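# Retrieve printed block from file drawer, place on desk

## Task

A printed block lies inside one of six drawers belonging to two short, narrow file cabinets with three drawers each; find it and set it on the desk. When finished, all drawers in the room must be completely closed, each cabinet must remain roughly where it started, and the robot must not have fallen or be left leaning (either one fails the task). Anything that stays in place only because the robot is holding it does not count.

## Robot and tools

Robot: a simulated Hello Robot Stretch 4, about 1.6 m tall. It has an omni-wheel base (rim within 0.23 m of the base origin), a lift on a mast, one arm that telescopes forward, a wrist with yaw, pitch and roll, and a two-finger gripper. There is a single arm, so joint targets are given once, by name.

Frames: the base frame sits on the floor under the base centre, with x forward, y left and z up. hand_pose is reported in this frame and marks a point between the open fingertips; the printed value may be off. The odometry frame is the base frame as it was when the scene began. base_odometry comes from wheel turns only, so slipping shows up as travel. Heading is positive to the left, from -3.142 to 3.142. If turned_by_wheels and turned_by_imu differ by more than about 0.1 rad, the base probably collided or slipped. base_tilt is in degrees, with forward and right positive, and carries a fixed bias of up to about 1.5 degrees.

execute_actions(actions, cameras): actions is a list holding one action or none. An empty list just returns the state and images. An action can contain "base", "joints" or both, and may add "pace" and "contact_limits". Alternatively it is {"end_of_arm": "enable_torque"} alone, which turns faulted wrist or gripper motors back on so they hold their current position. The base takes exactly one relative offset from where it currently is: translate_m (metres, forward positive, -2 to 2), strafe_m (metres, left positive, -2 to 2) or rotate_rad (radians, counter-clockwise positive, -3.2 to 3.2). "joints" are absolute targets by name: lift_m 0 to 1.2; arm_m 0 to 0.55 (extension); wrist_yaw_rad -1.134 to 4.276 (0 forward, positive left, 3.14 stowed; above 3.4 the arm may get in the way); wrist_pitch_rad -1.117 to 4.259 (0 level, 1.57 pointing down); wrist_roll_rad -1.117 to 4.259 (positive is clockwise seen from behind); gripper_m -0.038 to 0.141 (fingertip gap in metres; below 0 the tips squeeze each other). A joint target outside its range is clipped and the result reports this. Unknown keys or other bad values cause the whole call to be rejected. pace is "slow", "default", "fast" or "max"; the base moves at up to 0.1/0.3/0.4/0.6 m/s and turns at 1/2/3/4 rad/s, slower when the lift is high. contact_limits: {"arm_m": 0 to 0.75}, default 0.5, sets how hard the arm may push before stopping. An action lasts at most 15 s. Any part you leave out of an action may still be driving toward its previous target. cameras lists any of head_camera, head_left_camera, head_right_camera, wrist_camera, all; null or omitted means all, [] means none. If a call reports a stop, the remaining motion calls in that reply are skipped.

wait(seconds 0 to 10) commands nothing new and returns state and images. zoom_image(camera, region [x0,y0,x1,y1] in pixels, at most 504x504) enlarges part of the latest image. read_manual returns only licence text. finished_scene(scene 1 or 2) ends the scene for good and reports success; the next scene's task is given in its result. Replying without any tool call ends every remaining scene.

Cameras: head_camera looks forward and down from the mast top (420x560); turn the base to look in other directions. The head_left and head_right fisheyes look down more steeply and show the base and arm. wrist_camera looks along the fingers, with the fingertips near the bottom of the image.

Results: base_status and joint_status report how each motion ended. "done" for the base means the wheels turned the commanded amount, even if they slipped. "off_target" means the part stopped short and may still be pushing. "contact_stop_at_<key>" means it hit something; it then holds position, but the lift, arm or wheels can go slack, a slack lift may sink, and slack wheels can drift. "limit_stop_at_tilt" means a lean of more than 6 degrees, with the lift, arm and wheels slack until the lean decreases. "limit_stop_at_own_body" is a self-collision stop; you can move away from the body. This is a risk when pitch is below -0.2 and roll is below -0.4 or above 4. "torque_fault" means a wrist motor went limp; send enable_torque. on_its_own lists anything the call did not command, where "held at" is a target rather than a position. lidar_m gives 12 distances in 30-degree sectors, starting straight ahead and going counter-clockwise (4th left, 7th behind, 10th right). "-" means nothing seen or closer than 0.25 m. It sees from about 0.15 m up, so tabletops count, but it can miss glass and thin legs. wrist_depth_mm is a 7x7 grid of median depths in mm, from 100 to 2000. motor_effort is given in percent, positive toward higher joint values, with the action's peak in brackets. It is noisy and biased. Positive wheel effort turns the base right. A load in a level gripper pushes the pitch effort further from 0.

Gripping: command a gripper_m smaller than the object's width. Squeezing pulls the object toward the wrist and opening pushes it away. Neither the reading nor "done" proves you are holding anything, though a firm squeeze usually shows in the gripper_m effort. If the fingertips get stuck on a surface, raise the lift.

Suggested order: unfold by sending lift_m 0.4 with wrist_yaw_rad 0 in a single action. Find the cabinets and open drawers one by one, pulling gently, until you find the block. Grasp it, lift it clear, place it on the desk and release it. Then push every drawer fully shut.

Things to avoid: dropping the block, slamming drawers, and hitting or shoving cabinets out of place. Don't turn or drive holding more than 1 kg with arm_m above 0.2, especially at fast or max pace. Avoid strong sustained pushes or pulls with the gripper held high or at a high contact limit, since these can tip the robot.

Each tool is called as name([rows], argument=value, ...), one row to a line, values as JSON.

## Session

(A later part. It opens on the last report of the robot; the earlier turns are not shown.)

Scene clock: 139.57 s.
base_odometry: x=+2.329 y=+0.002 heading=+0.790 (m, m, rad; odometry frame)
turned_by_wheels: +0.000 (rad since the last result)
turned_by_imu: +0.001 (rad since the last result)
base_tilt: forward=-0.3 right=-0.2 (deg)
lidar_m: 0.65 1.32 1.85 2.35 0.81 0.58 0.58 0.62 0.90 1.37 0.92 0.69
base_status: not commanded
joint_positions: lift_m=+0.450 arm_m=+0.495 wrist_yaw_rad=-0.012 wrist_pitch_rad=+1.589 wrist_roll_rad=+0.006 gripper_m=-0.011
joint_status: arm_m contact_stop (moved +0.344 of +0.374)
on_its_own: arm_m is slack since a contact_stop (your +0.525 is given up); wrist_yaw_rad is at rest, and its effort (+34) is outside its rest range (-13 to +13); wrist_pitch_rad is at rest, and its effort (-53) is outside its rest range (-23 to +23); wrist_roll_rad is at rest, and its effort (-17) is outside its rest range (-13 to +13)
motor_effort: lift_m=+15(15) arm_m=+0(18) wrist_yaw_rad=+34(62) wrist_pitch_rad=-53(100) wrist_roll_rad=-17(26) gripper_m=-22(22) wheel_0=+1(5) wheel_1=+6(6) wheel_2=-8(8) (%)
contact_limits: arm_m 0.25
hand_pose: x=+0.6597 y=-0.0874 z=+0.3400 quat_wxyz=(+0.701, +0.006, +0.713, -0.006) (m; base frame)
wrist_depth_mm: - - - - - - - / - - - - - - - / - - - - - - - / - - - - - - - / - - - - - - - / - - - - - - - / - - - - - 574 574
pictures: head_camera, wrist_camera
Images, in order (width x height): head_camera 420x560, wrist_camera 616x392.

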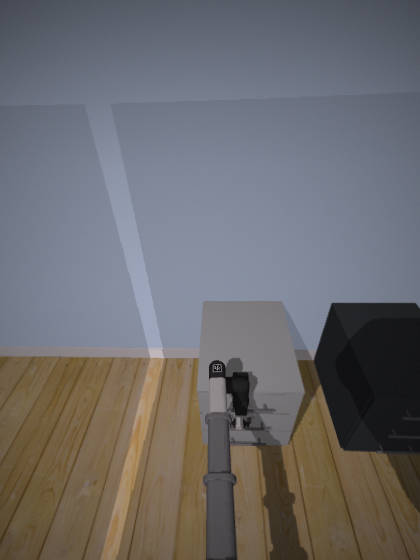

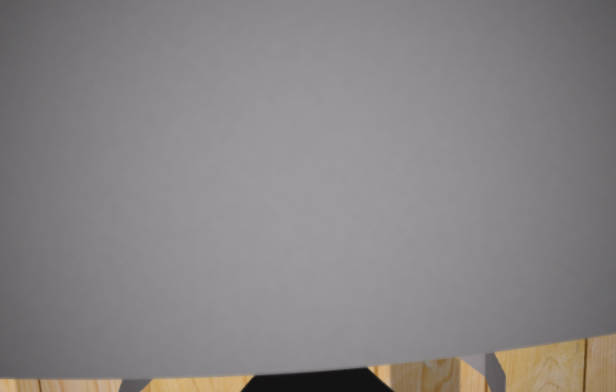

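Stopped hard: shut. Retract and check.

execute_actions([
  {"joints":{"arm_m":0.0},"pace":"slow"},
], cameras=[])

execute_actions([
  {"base":{"strafe_m":0.6},"joints":{"lift_m":0.6}},
], cameras=["head_camera","wrist_camera"])

zoom_image(camera="head_camera", region=[260,320,420,480])

Scene clock: 151.27 s.
base_odometry: x=+2.329 y=+0.003 heading=+0.790 (m, m, rad; odometry frame)
turned_by_wheels: +0.000 (rad since the last result)
turned_by_imu: +0.001 (rad since the last result)
base_tilt: forward=-0.2 right=-0.2 (deg)
lidar_m: 0.65 1.30 1.84 2.33 0.83 0.61 0.57 0.63 0.89 1.39 0.92 0.69
base_status: not commanded
joint_positions: lift_m=+0.450 arm_m=+0.001 wrist_yaw_rad=+0.000 wrist_pitch_rad=+1.570 wrist_roll_rad=+0.001 gripper_m=-0.011
joint_status: all done
motor_effort: lift_m=+15(15) arm_m=-6(7) wrist_yaw_rad=+2(34) wrist_pitch_rad=-1(54) wrist_roll_rad=-2(18) gripper_m=-21(23) wheel_0=+1(1) wheel_1=+6(6) wheel_2=-6(8) (%)
hand_pose: x=+0.1722 y=-0.0874 z=+0.3399 quat_wxyz=(+0.707, +0.000, +0.707, +0.000) (m; base frame)
wrist_depth_mm: 559 564 564 569 569 580 580 / 559 559 564 569 569 580 574 / 559 564 564 569 569 569 574 / 559 554 559 564 569 574 574 / 559 559 355 375 569 574 574 / 554 347 208 210 185 569 569 / 357 345 347 349 359 569 574
pictures: none
No camera images: the call's "cameras" was empty. Leave "cameras" out to get every camera's image.

Scene clock: 154.60 s.
base_odometry: x=+1.903 y=+0.425 heading=+0.790 (m, m, rad; odometry frame)
turned_by_wheels: +0.000 (rad since the last result)
turned_by_imu: -0.001 (rad since the last result)
base_tilt: forward=-0.1 right=-0.2 (deg)
lidar_m: 1.25 1.33 1.80 1.74 0.79 0.58 0.55 0.60 0.83 1.97 0.96 0.87
base_status: done
joint_positions: lift_m=+0.600 arm_m=+0.001 wrist_yaw_rad=+0.000 wrist_pitch_rad=+1.570 wrist_roll_rad=+0.001 gripper_m=-0.011
joint_status: all done
motor_effort: lift_m=+20(24) arm_m=-6(6) wrist_yaw_rad=+0(1) wrist_pitch_rad=-1(1) wrist_roll_rad=+0(1) gripper_m=-21(21) wheel_0=-2(14) wheel_1=+4(13) wheel_2=+0(4) (%)
hand_pose: x=+0.1722 y=-0.0874 z=+0.4895 quat_wxyz=(+0.707, +0.000, +0.707, +0.000) (m; base frame)
wrist_depth_mm: 707 715 715 723 732 732 741 / 707 715 715 715 732 732 732 / 707 707 715 715 723 723 732 / 707 707 715 715 715 732 732 / 707 707 504 504 723 723 732 / 699 500 208 210 185 715 715 / 699 492 496 500 715 723 723
pictures: head_camera, wrist_camera
Images, in order (width x height): head_camera 420x560, wrist_camera 616x392.

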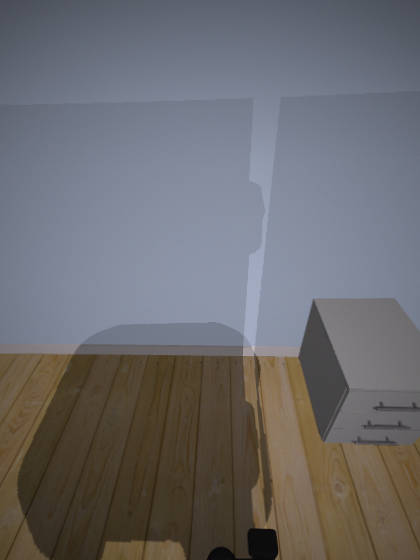

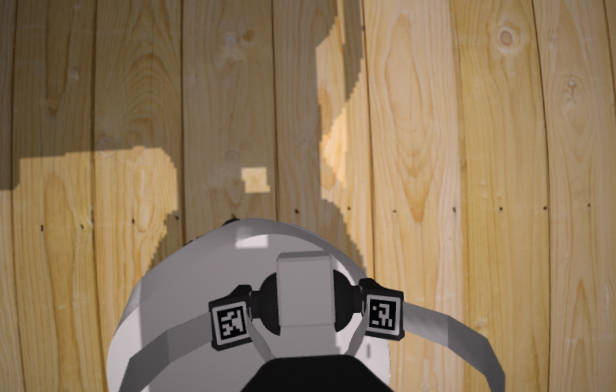

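Region (260, 320, 420, 480) of head_camera's 420x560 image, scaled by 3.150, with more detail than that image has.

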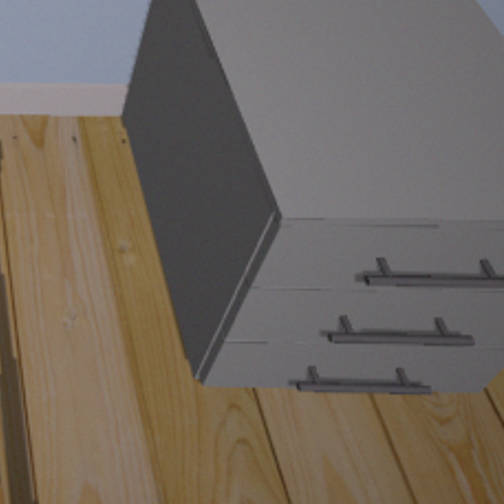

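execute_actions([
  {"base":{"strafe_m":1.29}},
], cameras=[])

execute_actions([
  {"base":{"translate_m":-1.75},"joints":{"lift_m":1.0}},
], cameras=[])

execute_actions([
  {"base":{"rotate_rad":3.14}},
], cameras=["head_camera","head_left_camera"])

Scene clock: 169.13 s.
base_odometry: x=+0.986 y=+1.332 heading=+0.790 (m, m, rad; odometry frame)
turned_by_wheels: +0.000 (rad since the last result)
turned_by_imu: -0.002 (rad since the last result)
base_tilt: forward=-0.3 right=-0.2 (deg)
lidar_m: 1.29 0.64 0.46 0.45 0.46 0.68 1.92 0.71 0.80 2.40 1.81 1.36
base_status: done
joint_positions: lift_m=+0.600 arm_m=+0.001 wrist_yaw_rad=+0.000 wrist_pitch_rad=+1.570 wrist_roll_rad=+0.001 gripper_m=-0.011
joint_status: not commanded
motor_effort: lift_m=+20(21) arm_m=-6(6) wrist_yaw_rad=+0(0) wrist_pitch_rad=+0(1) wrist_roll_rad=-3(2) gripper_m=-22(22) wheel_0=-4(13) wheel_1=+4(13) wheel_2=+0(0) (%)
hand_pose: x=+0.1722 y=-0.0874 z=+0.4895 quat_wxyz=(+0.707, +0.000, +0.707, +0.000) (m; base frame)
wrist_depth_mm: 715 715 723 723 732 732 732 / 707 715 715 715 723 732 732 / 707 715 707 715 723 723 723 / 707 707 715 715 715 723 732 / 699 707 500 504 715 723 723 / 707 500 207 209 185 723 723 / 707 496 496 496 715 715 715
pictures: none
No camera images: the call's "cameras" was empty. Leave "cameras" out to get every camera's image.

Scene clock: 176.43 s.
base_odometry: x=-0.246 y=+0.089 heading=+0.790 (m, m, rad; odometry frame)
turned_by_wheels: -0.001 (rad since the last result)
turned_by_imu: +0.000 (rad since the last result)
base_tilt: forward=-0.3 right=-0.1 (deg)
lidar_m: 1.81 0.72 0.51 0.48 0.49 0.73 1.66 1.22 1.33 2.65 1.07 0.88
base_status: done
joint_positions: lift_m=+1.000 arm_m=+0.001 wrist_yaw_rad=+0.000 wrist_pitch_rad=+1.570 wrist_roll_rad=+0.001 gripper_m=-0.011
joint_status: all done
motor_effort: lift_m=+20(19) arm_m=-6(6) wrist_yaw_rad=+1(0) wrist_pitch_rad=+0(1) wrist_roll_rad=-2(1) gripper_m=-21(21) wheel_0=-5(8) wheel_1=-5(9) wheel_2=+1(12) (%)
hand_pose: x=+0.1722 y=-0.0874 z=+0.8895 quat_wxyz=(+0.707, +0.000, +0.707, +0.000) (m; base frame)
wrist_depth_mm: 891 1118 1118 1138 1138 1138 1138 / 891 1098 1118 1118 1138 1138 1138 / 891 1118 1118 1118 1118 1118 1138 / 891 1118 1118 1118 1138 1138 1138 / 878 1098 904 904 1138 1138 1138 / 866 1098 208 209 185 1118 1118 / 854 1025 904 723 1138 1118 1138
pictures: none
No camera images: the call's "cameras" was empty. Leave "cameras" out to get every camera's image.

Scene clock: 179.67 s.
base_odometry: x=-0.246 y=+0.089 heading=-2.355 (m, m, rad; odometry frame)
turned_by_wheels: +3.139 (rad since the last result)
turned_by_imu: +3.163 (rad since the last result)
base_tilt: forward=-0.2 right=-0.2 (deg)
lidar_m: 1.67 1.23 1.32 2.60 1.03 0.85 1.73 0.69 0.52 0.47 0.50 0.73
base_status: done
joint_positions: lift_m=+1.000 arm_m=+0.001 wrist_yaw_rad=+0.000 wrist_pitch_rad=+1.570 wrist_roll_rad=+0.001 gripper_m=-0.011
joint_status: not commanded
motor_effort: lift_m=+19(19) arm_m=-6(6) wrist_yaw_rad=+2(0) wrist_pitch_rad=+1(0) wrist_roll_rad=-4(1) gripper_m=-21(22) wheel_0=-6(10) wheel_1=-5(9) wheel_2=-3(12) (%)
hand_pose: x=+0.1722 y=-0.0874 z=+0.8895 quat_wxyz=(+0.707, +0.000, +0.707, +0.000) (m; base frame)
wrist_depth_mm: 1098 1118 1118 1138 1138 866 627 / 1118 1118 1118 1118 1138 878 621 / 1118 1098 1118 1138 1118 891 627 / 1098 1118 1118 1138 1118 904 640 / 1098 1098 904 904 1118 917 634 / 1098 1118 208 210 185 842 640 / 1078 1098 904 723 1118 732 647
pictures: head_camera, head_left_camera
Images, in order (width x height): head_camera 420x560, head_left_camera 420x672.

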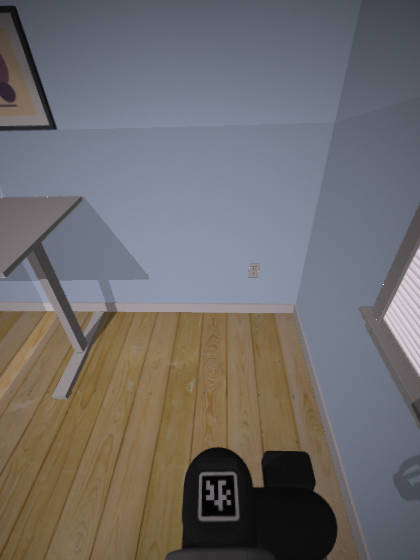

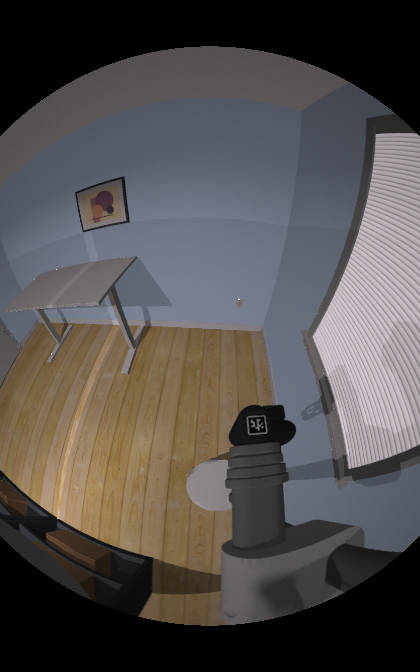

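execute_actions([
  {"base":{"strafe_m":1.35},"joints":{"lift_m":1.2}},
], cameras=[])

execute_actions([
  {"base":{"translate_m":0.45}},
])

Scene clock: 192.90 s.
base_odometry: x=+0.710 y=-0.864 heading=-2.355 (m, m, rad; odometry frame)
turned_by_wheels: +0.000 (rad since the last result)
turned_by_imu: -0.002 (rad since the last result)
base_tilt: forward=-0.2 right=-0.1 (deg)
lidar_m: 0.92 1.01 1.92 1.86 0.96 0.71 0.70 0.74 1.02 1.83 1.93 0.97
base_status: done
joint_positions: lift_m=+1.200 arm_m=+0.001 wrist_yaw_rad=+0.000 wrist_pitch_rad=+1.570 wrist_roll_rad=+0.001 gripper_m=-0.011
joint_status: all done
motor_effort: lift_m=+20(21) arm_m=-6(6) wrist_yaw_rad=+1(0) wrist_pitch_rad=+0(0) wrist_roll_rad=-2(1) gripper_m=-21(21) wheel_0=-3(12) wheel_1=+2(12) wheel_2=+0(3) (%)
hand_pose: x=+0.1722 y=-0.0874 z=+1.0895 quat_wxyz=(+0.707, +0.000, +0.707, +0.000) (m; base frame)
wrist_depth_mm: 1336 1308 1308 1336 1336 1336 1366 / 1308 1308 1336 1308 1308 1336 1366 / 1308 1336 1336 1336 1308 1336 1366 / 1308 1308 1308 1308 1336 1336 1366 / 1281 1281 1308 1118 1336 1336 1336 / 1308 1308 208 210 185 1336 1336 / 1308 1281 1308 732 1308 1336 1336
pictures: none
No camera images: the call's "cameras" was empty. Leave "cameras" out to get every camera's image.

Scene clock: 195.90 s.
base_odometry: x=+0.393 y=-1.183 heading=-2.354 (m, m, rad; odometry frame)
turned_by_wheels: +0.001 (rad since the last result)
turned_by_imu: +0.001 (rad since the last result)
base_tilt: forward=-0.2 right=+0.0 (deg)
lidar_m: 0.49 0.53 0.70 1.83 1.60 1.18 1.15 1.21 1.95 1.84 0.71 0.50
base_status: done
joint_positions: lift_m=+1.200 arm_m=+0.001 wrist_yaw_rad=+0.000 wrist_pitch_rad=+1.570 wrist_roll_rad=+0.001 gripper_m=-0.011
joint_status: not commanded
motor_effort: lift_m=+19(19) arm_m=-6(6) wrist_yaw_rad=+1(1) wrist_pitch_rad=+0(1) wrist_roll_rad=-1(1) gripper_m=-21(22) wheel_0=+5(9) wheel_1=+4(9) wheel_2=-1(12) (%)
hand_pose: x=+0.1721 y=-0.0874 z=+1.0895 quat_wxyz=(+0.707, +0.000, +0.707, +0.000) (m; base frame)
wrist_depth_mm: 1308 1308 1308 1308 1336 1336 1336 / 1281 1308 1336 1336 1336 1336 1336 / 1308 1308 1308 1336 1308 1336 1336 / 1308 1308 1308 1308 1336 1336 1336 / 1308 1308 1308 1098 1308 1336 1336 / 1308 1308 208 210 185 1336 1308 / 1281 1308 1281 723 1308 1308 1308
pictures: head_camera, head_left_camera, head_right_camera, wrist_camera
Images, in order (width x height): head_camera 420x560, head_left_camera 420x672, head_right_camera 420x672, wrist_camera 616x392.

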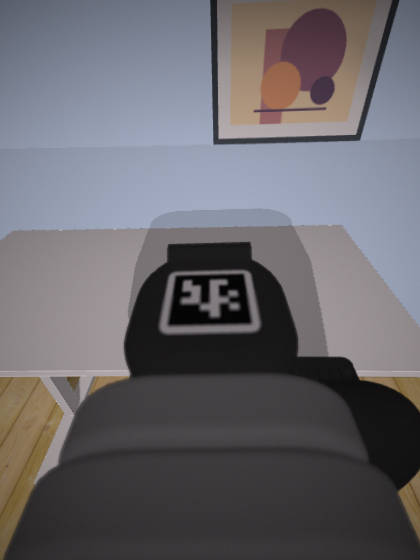

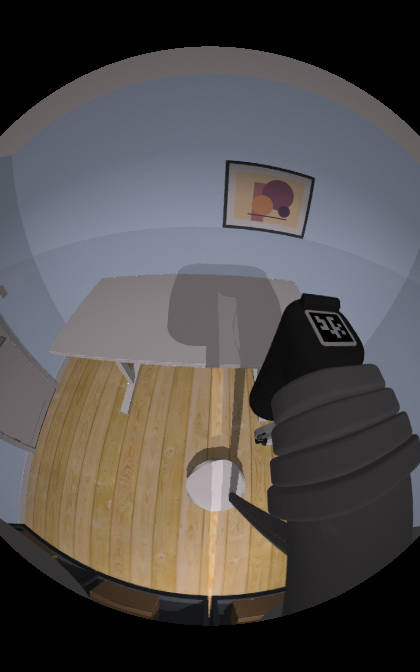

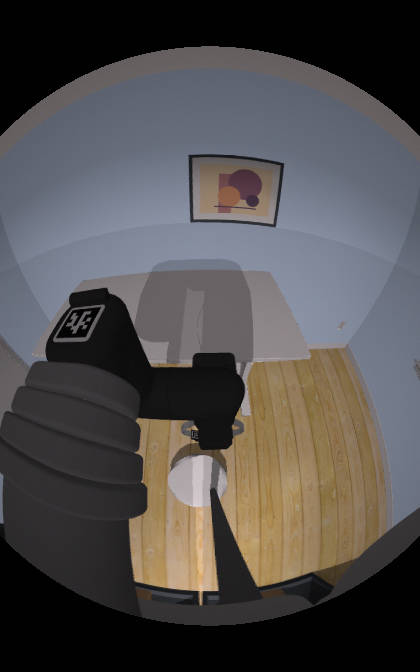

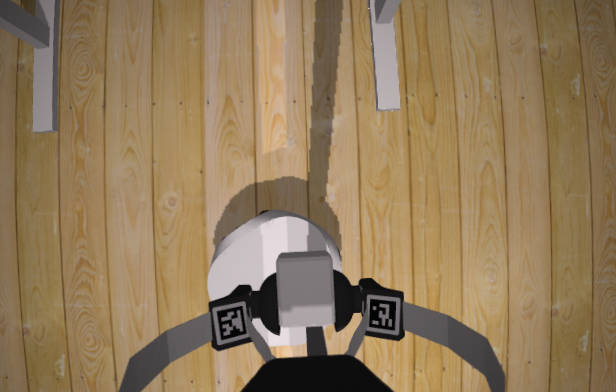

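Edge at 0.49; extend.

execute_actions([
  {"joints":{"arm_m":0.5},"pace":"slow"},
], cameras=["wrist_camera"])

Scene clock: 204.90 s.
base_odometry: x=+0.393 y=-1.183 heading=-2.354 (m, m, rad; odometry frame)
turned_by_wheels: +0.000 (rad since the last result)
turned_by_imu: +0.001 (rad since the last result)
base_tilt: forward=-0.4 right=-0.3 (deg)
lidar_m: 0.47 0.49 0.73 1.84 1.56 1.18 1.12 1.21 1.90 1.84 0.72 0.51
base_status: not commanded
joint_positions: lift_m=+1.200 arm_m=+0.499 wrist_yaw_rad=+0.000 wrist_pitch_rad=+1.570 wrist_roll_rad=+0.001 gripper_m=-0.011
joint_status: all done
motor_effort: lift_m=+20(20) arm_m=+6(6) wrist_yaw_rad=+1(2) wrist_pitch_rad=+0(0) wrist_roll_rad=-2(2) gripper_m=-22(21) wheel_0=+5(5) wheel_1=+4(4) wheel_2=-1(1) (%)
hand_pose: x=+0.6700 y=-0.0874 z=+1.0895 quat_wxyz=(+0.707, +0.000, +0.707, +0.000) (m; base frame)
wrist_depth_mm: 359 359 364 366 368 370 370 / 359 359 364 366 366 368 370 / 357 359 362 366 364 368 370 / 359 359 362 366 366 368 368 / 355 359 359 362 366 366 370 / 355 357 208 210 185 366 368 / 355 357 357 362 364 364 366
pictures: wrist_camera
Images, in order (width x height): wrist_camera 616x392.

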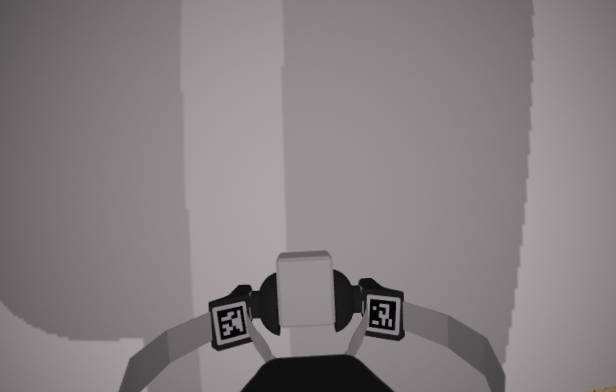

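execute_actions([
  {"joints":{"lift_m":1.087},"pace":"slow"},
], cameras=[])

execute_actions([
  {"joints":{"gripper_m":0.07}},
], cameras=[])

execute_actions([
  {"joints":{"lift_m":1.2}},
], cameras=["wrist_camera"])

Scene clock: 211.67 s.
base_odometry: x=+0.393 y=-1.183 heading=-2.354 (m, m, rad; odometry frame)
turned_by_wheels: +0.000 (rad since the last result)
turned_by_imu: +0.001 (rad since the last result)
base_tilt: forward=-0.1 right=-0.1 (deg)
lidar_m: 0.47 0.54 0.72 1.82 1.59 1.21 1.15 1.19 1.92 1.82 0.70 0.47
base_status: not commanded
joint_positions: lift_m=+1.087 arm_m=+0.499 wrist_yaw_rad=+0.000 wrist_pitch_rad=+1.570 wrist_roll_rad=+0.001 gripper_m=-0.011
joint_status: all done
motor_effort: lift_m=+14(19) arm_m=+6(6) wrist_yaw_rad=+1(1) wrist_pitch_rad=-2(0) wrist_roll_rad=-1(2) gripper_m=-21(21) wheel_0=+5(5) wheel_1=+4(4) wheel_2=-1(1) (%)
hand_pose: x=+0.6700 y=-0.0874 z=+0.9769 quat_wxyz=(+0.707, +0.000, +0.707, +0.000) (m; base frame)
wrist_depth_mm: 248 249 250 252 254 254 256 / 248 249 250 251 252 254 255 / 247 249 249 252 253 254 255 / 247 248 249 250 252 253 254 / 246 247 248 249 251 253 253 / 245 247 208 210 185 253 253 / 246 245 247 249 251 250 253
pictures: none
No camera images: the call's "cameras" was empty. Leave "cameras" out to get every camera's image.

Scene clock: 213.23 s.
base_odometry: x=+0.393 y=-1.183 heading=-2.354 (m, m, rad; odometry frame)
turned_by_wheels: +0.000 (rad since the last result)
turned_by_imu: +0.000 (rad since the last result)
base_tilt: forward=-0.2 right=-0.4 (deg)
lidar_m: 0.48 0.55 0.74 1.81 1.59 1.17 1.13 1.20 1.94 1.84 0.71 0.50
base_status: not commanded
joint_positions: lift_m=+1.087 arm_m=+0.499 wrist_yaw_rad=+0.000 wrist_pitch_rad=+1.570 wrist_roll_rad=+0.001 gripper_m=+0.070
joint_status: all done
motor_effort: lift_m=+14(15) arm_m=+6(6) wrist_yaw_rad=+1(1) wrist_pitch_rad=+0(0) wrist_roll_rad=-4(2) gripper_m=-3(21) wheel_0=+5(5) wheel_1=+4(4) wheel_2=-1(1) (%)
hand_pose: x=+0.6700 y=-0.0874 z=+0.9769 quat_wxyz=(+0.707, +0.000, +0.707, +0.000) (m; base frame)
wrist_depth_mm: 248 249 251 252 253 255 256 / 248 249 250 251 253 254 255 / 248 248 250 250 252 253 255 / 247 248 249 251 251 254 254 / 247 248 249 250 251 252 254 / 245 248 213 224 197 252 253 / 245 247 248 142 251 251 253
pictures: none
No camera images: the call's "cameras" was empty. Leave "cameras" out to get every camera's image.

Scene clock: 214.73 s.
base_odometry: x=+0.393 y=-1.183 heading=-2.354 (m, m, rad; odometry frame)
turned_by_wheels: +0.000 (rad since the last result)
turned_by_imu: +0.000 (rad since the last result)
base_tilt: forward=-0.2 right=-0.2 (deg)
lidar_m: 0.49 0.52 0.73 1.82 1.56 1.19 1.15 1.23 1.94 1.85 0.71 0.50
base_status: not commanded
joint_positions: lift_m=+1.200 arm_m=+0.499 wrist_yaw_rad=+0.000 wrist_pitch_rad=+1.570 wrist_roll_rad=+0.001 gripper_m=+0.070
joint_status: all done
motor_effort: lift_m=+20(20) arm_m=+6(6) wrist_yaw_rad=+0(1) wrist_pitch_rad=+0(1) wrist_roll_rad=-3(2) gripper_m=-2(1) wheel_0=+5(5) wheel_1=+4(4) wheel_2=-1(1) (%)
hand_pose: x=+0.6700 y=-0.0874 z=+1.0895 quat_wxyz=(+0.707, +0.000, +0.707, +0.000) (m; base frame)
wrist_depth_mm: 359 362 362 364 368 370 370 / 359 362 364 364 368 368 370 / 357 359 362 364 366 368 368 / 357 357 362 362 366 366 368 / 357 357 362 362 364 364 366 / 355 357 213 362 196 366 368 / 355 355 359 142 362 366 366
pictures: wrist_camera
Images, in order (width x height): wrist_camera 616x392.

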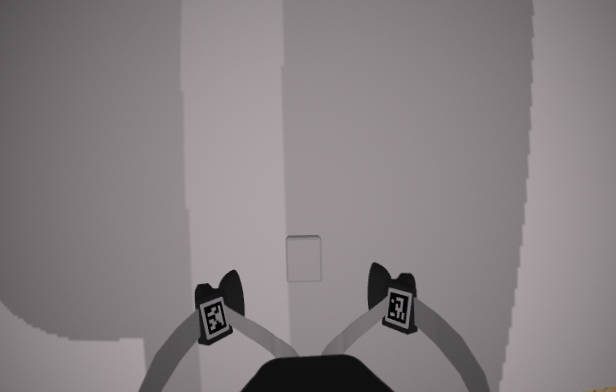

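finished_scene(scene=2)

The scene is finished: the task was done.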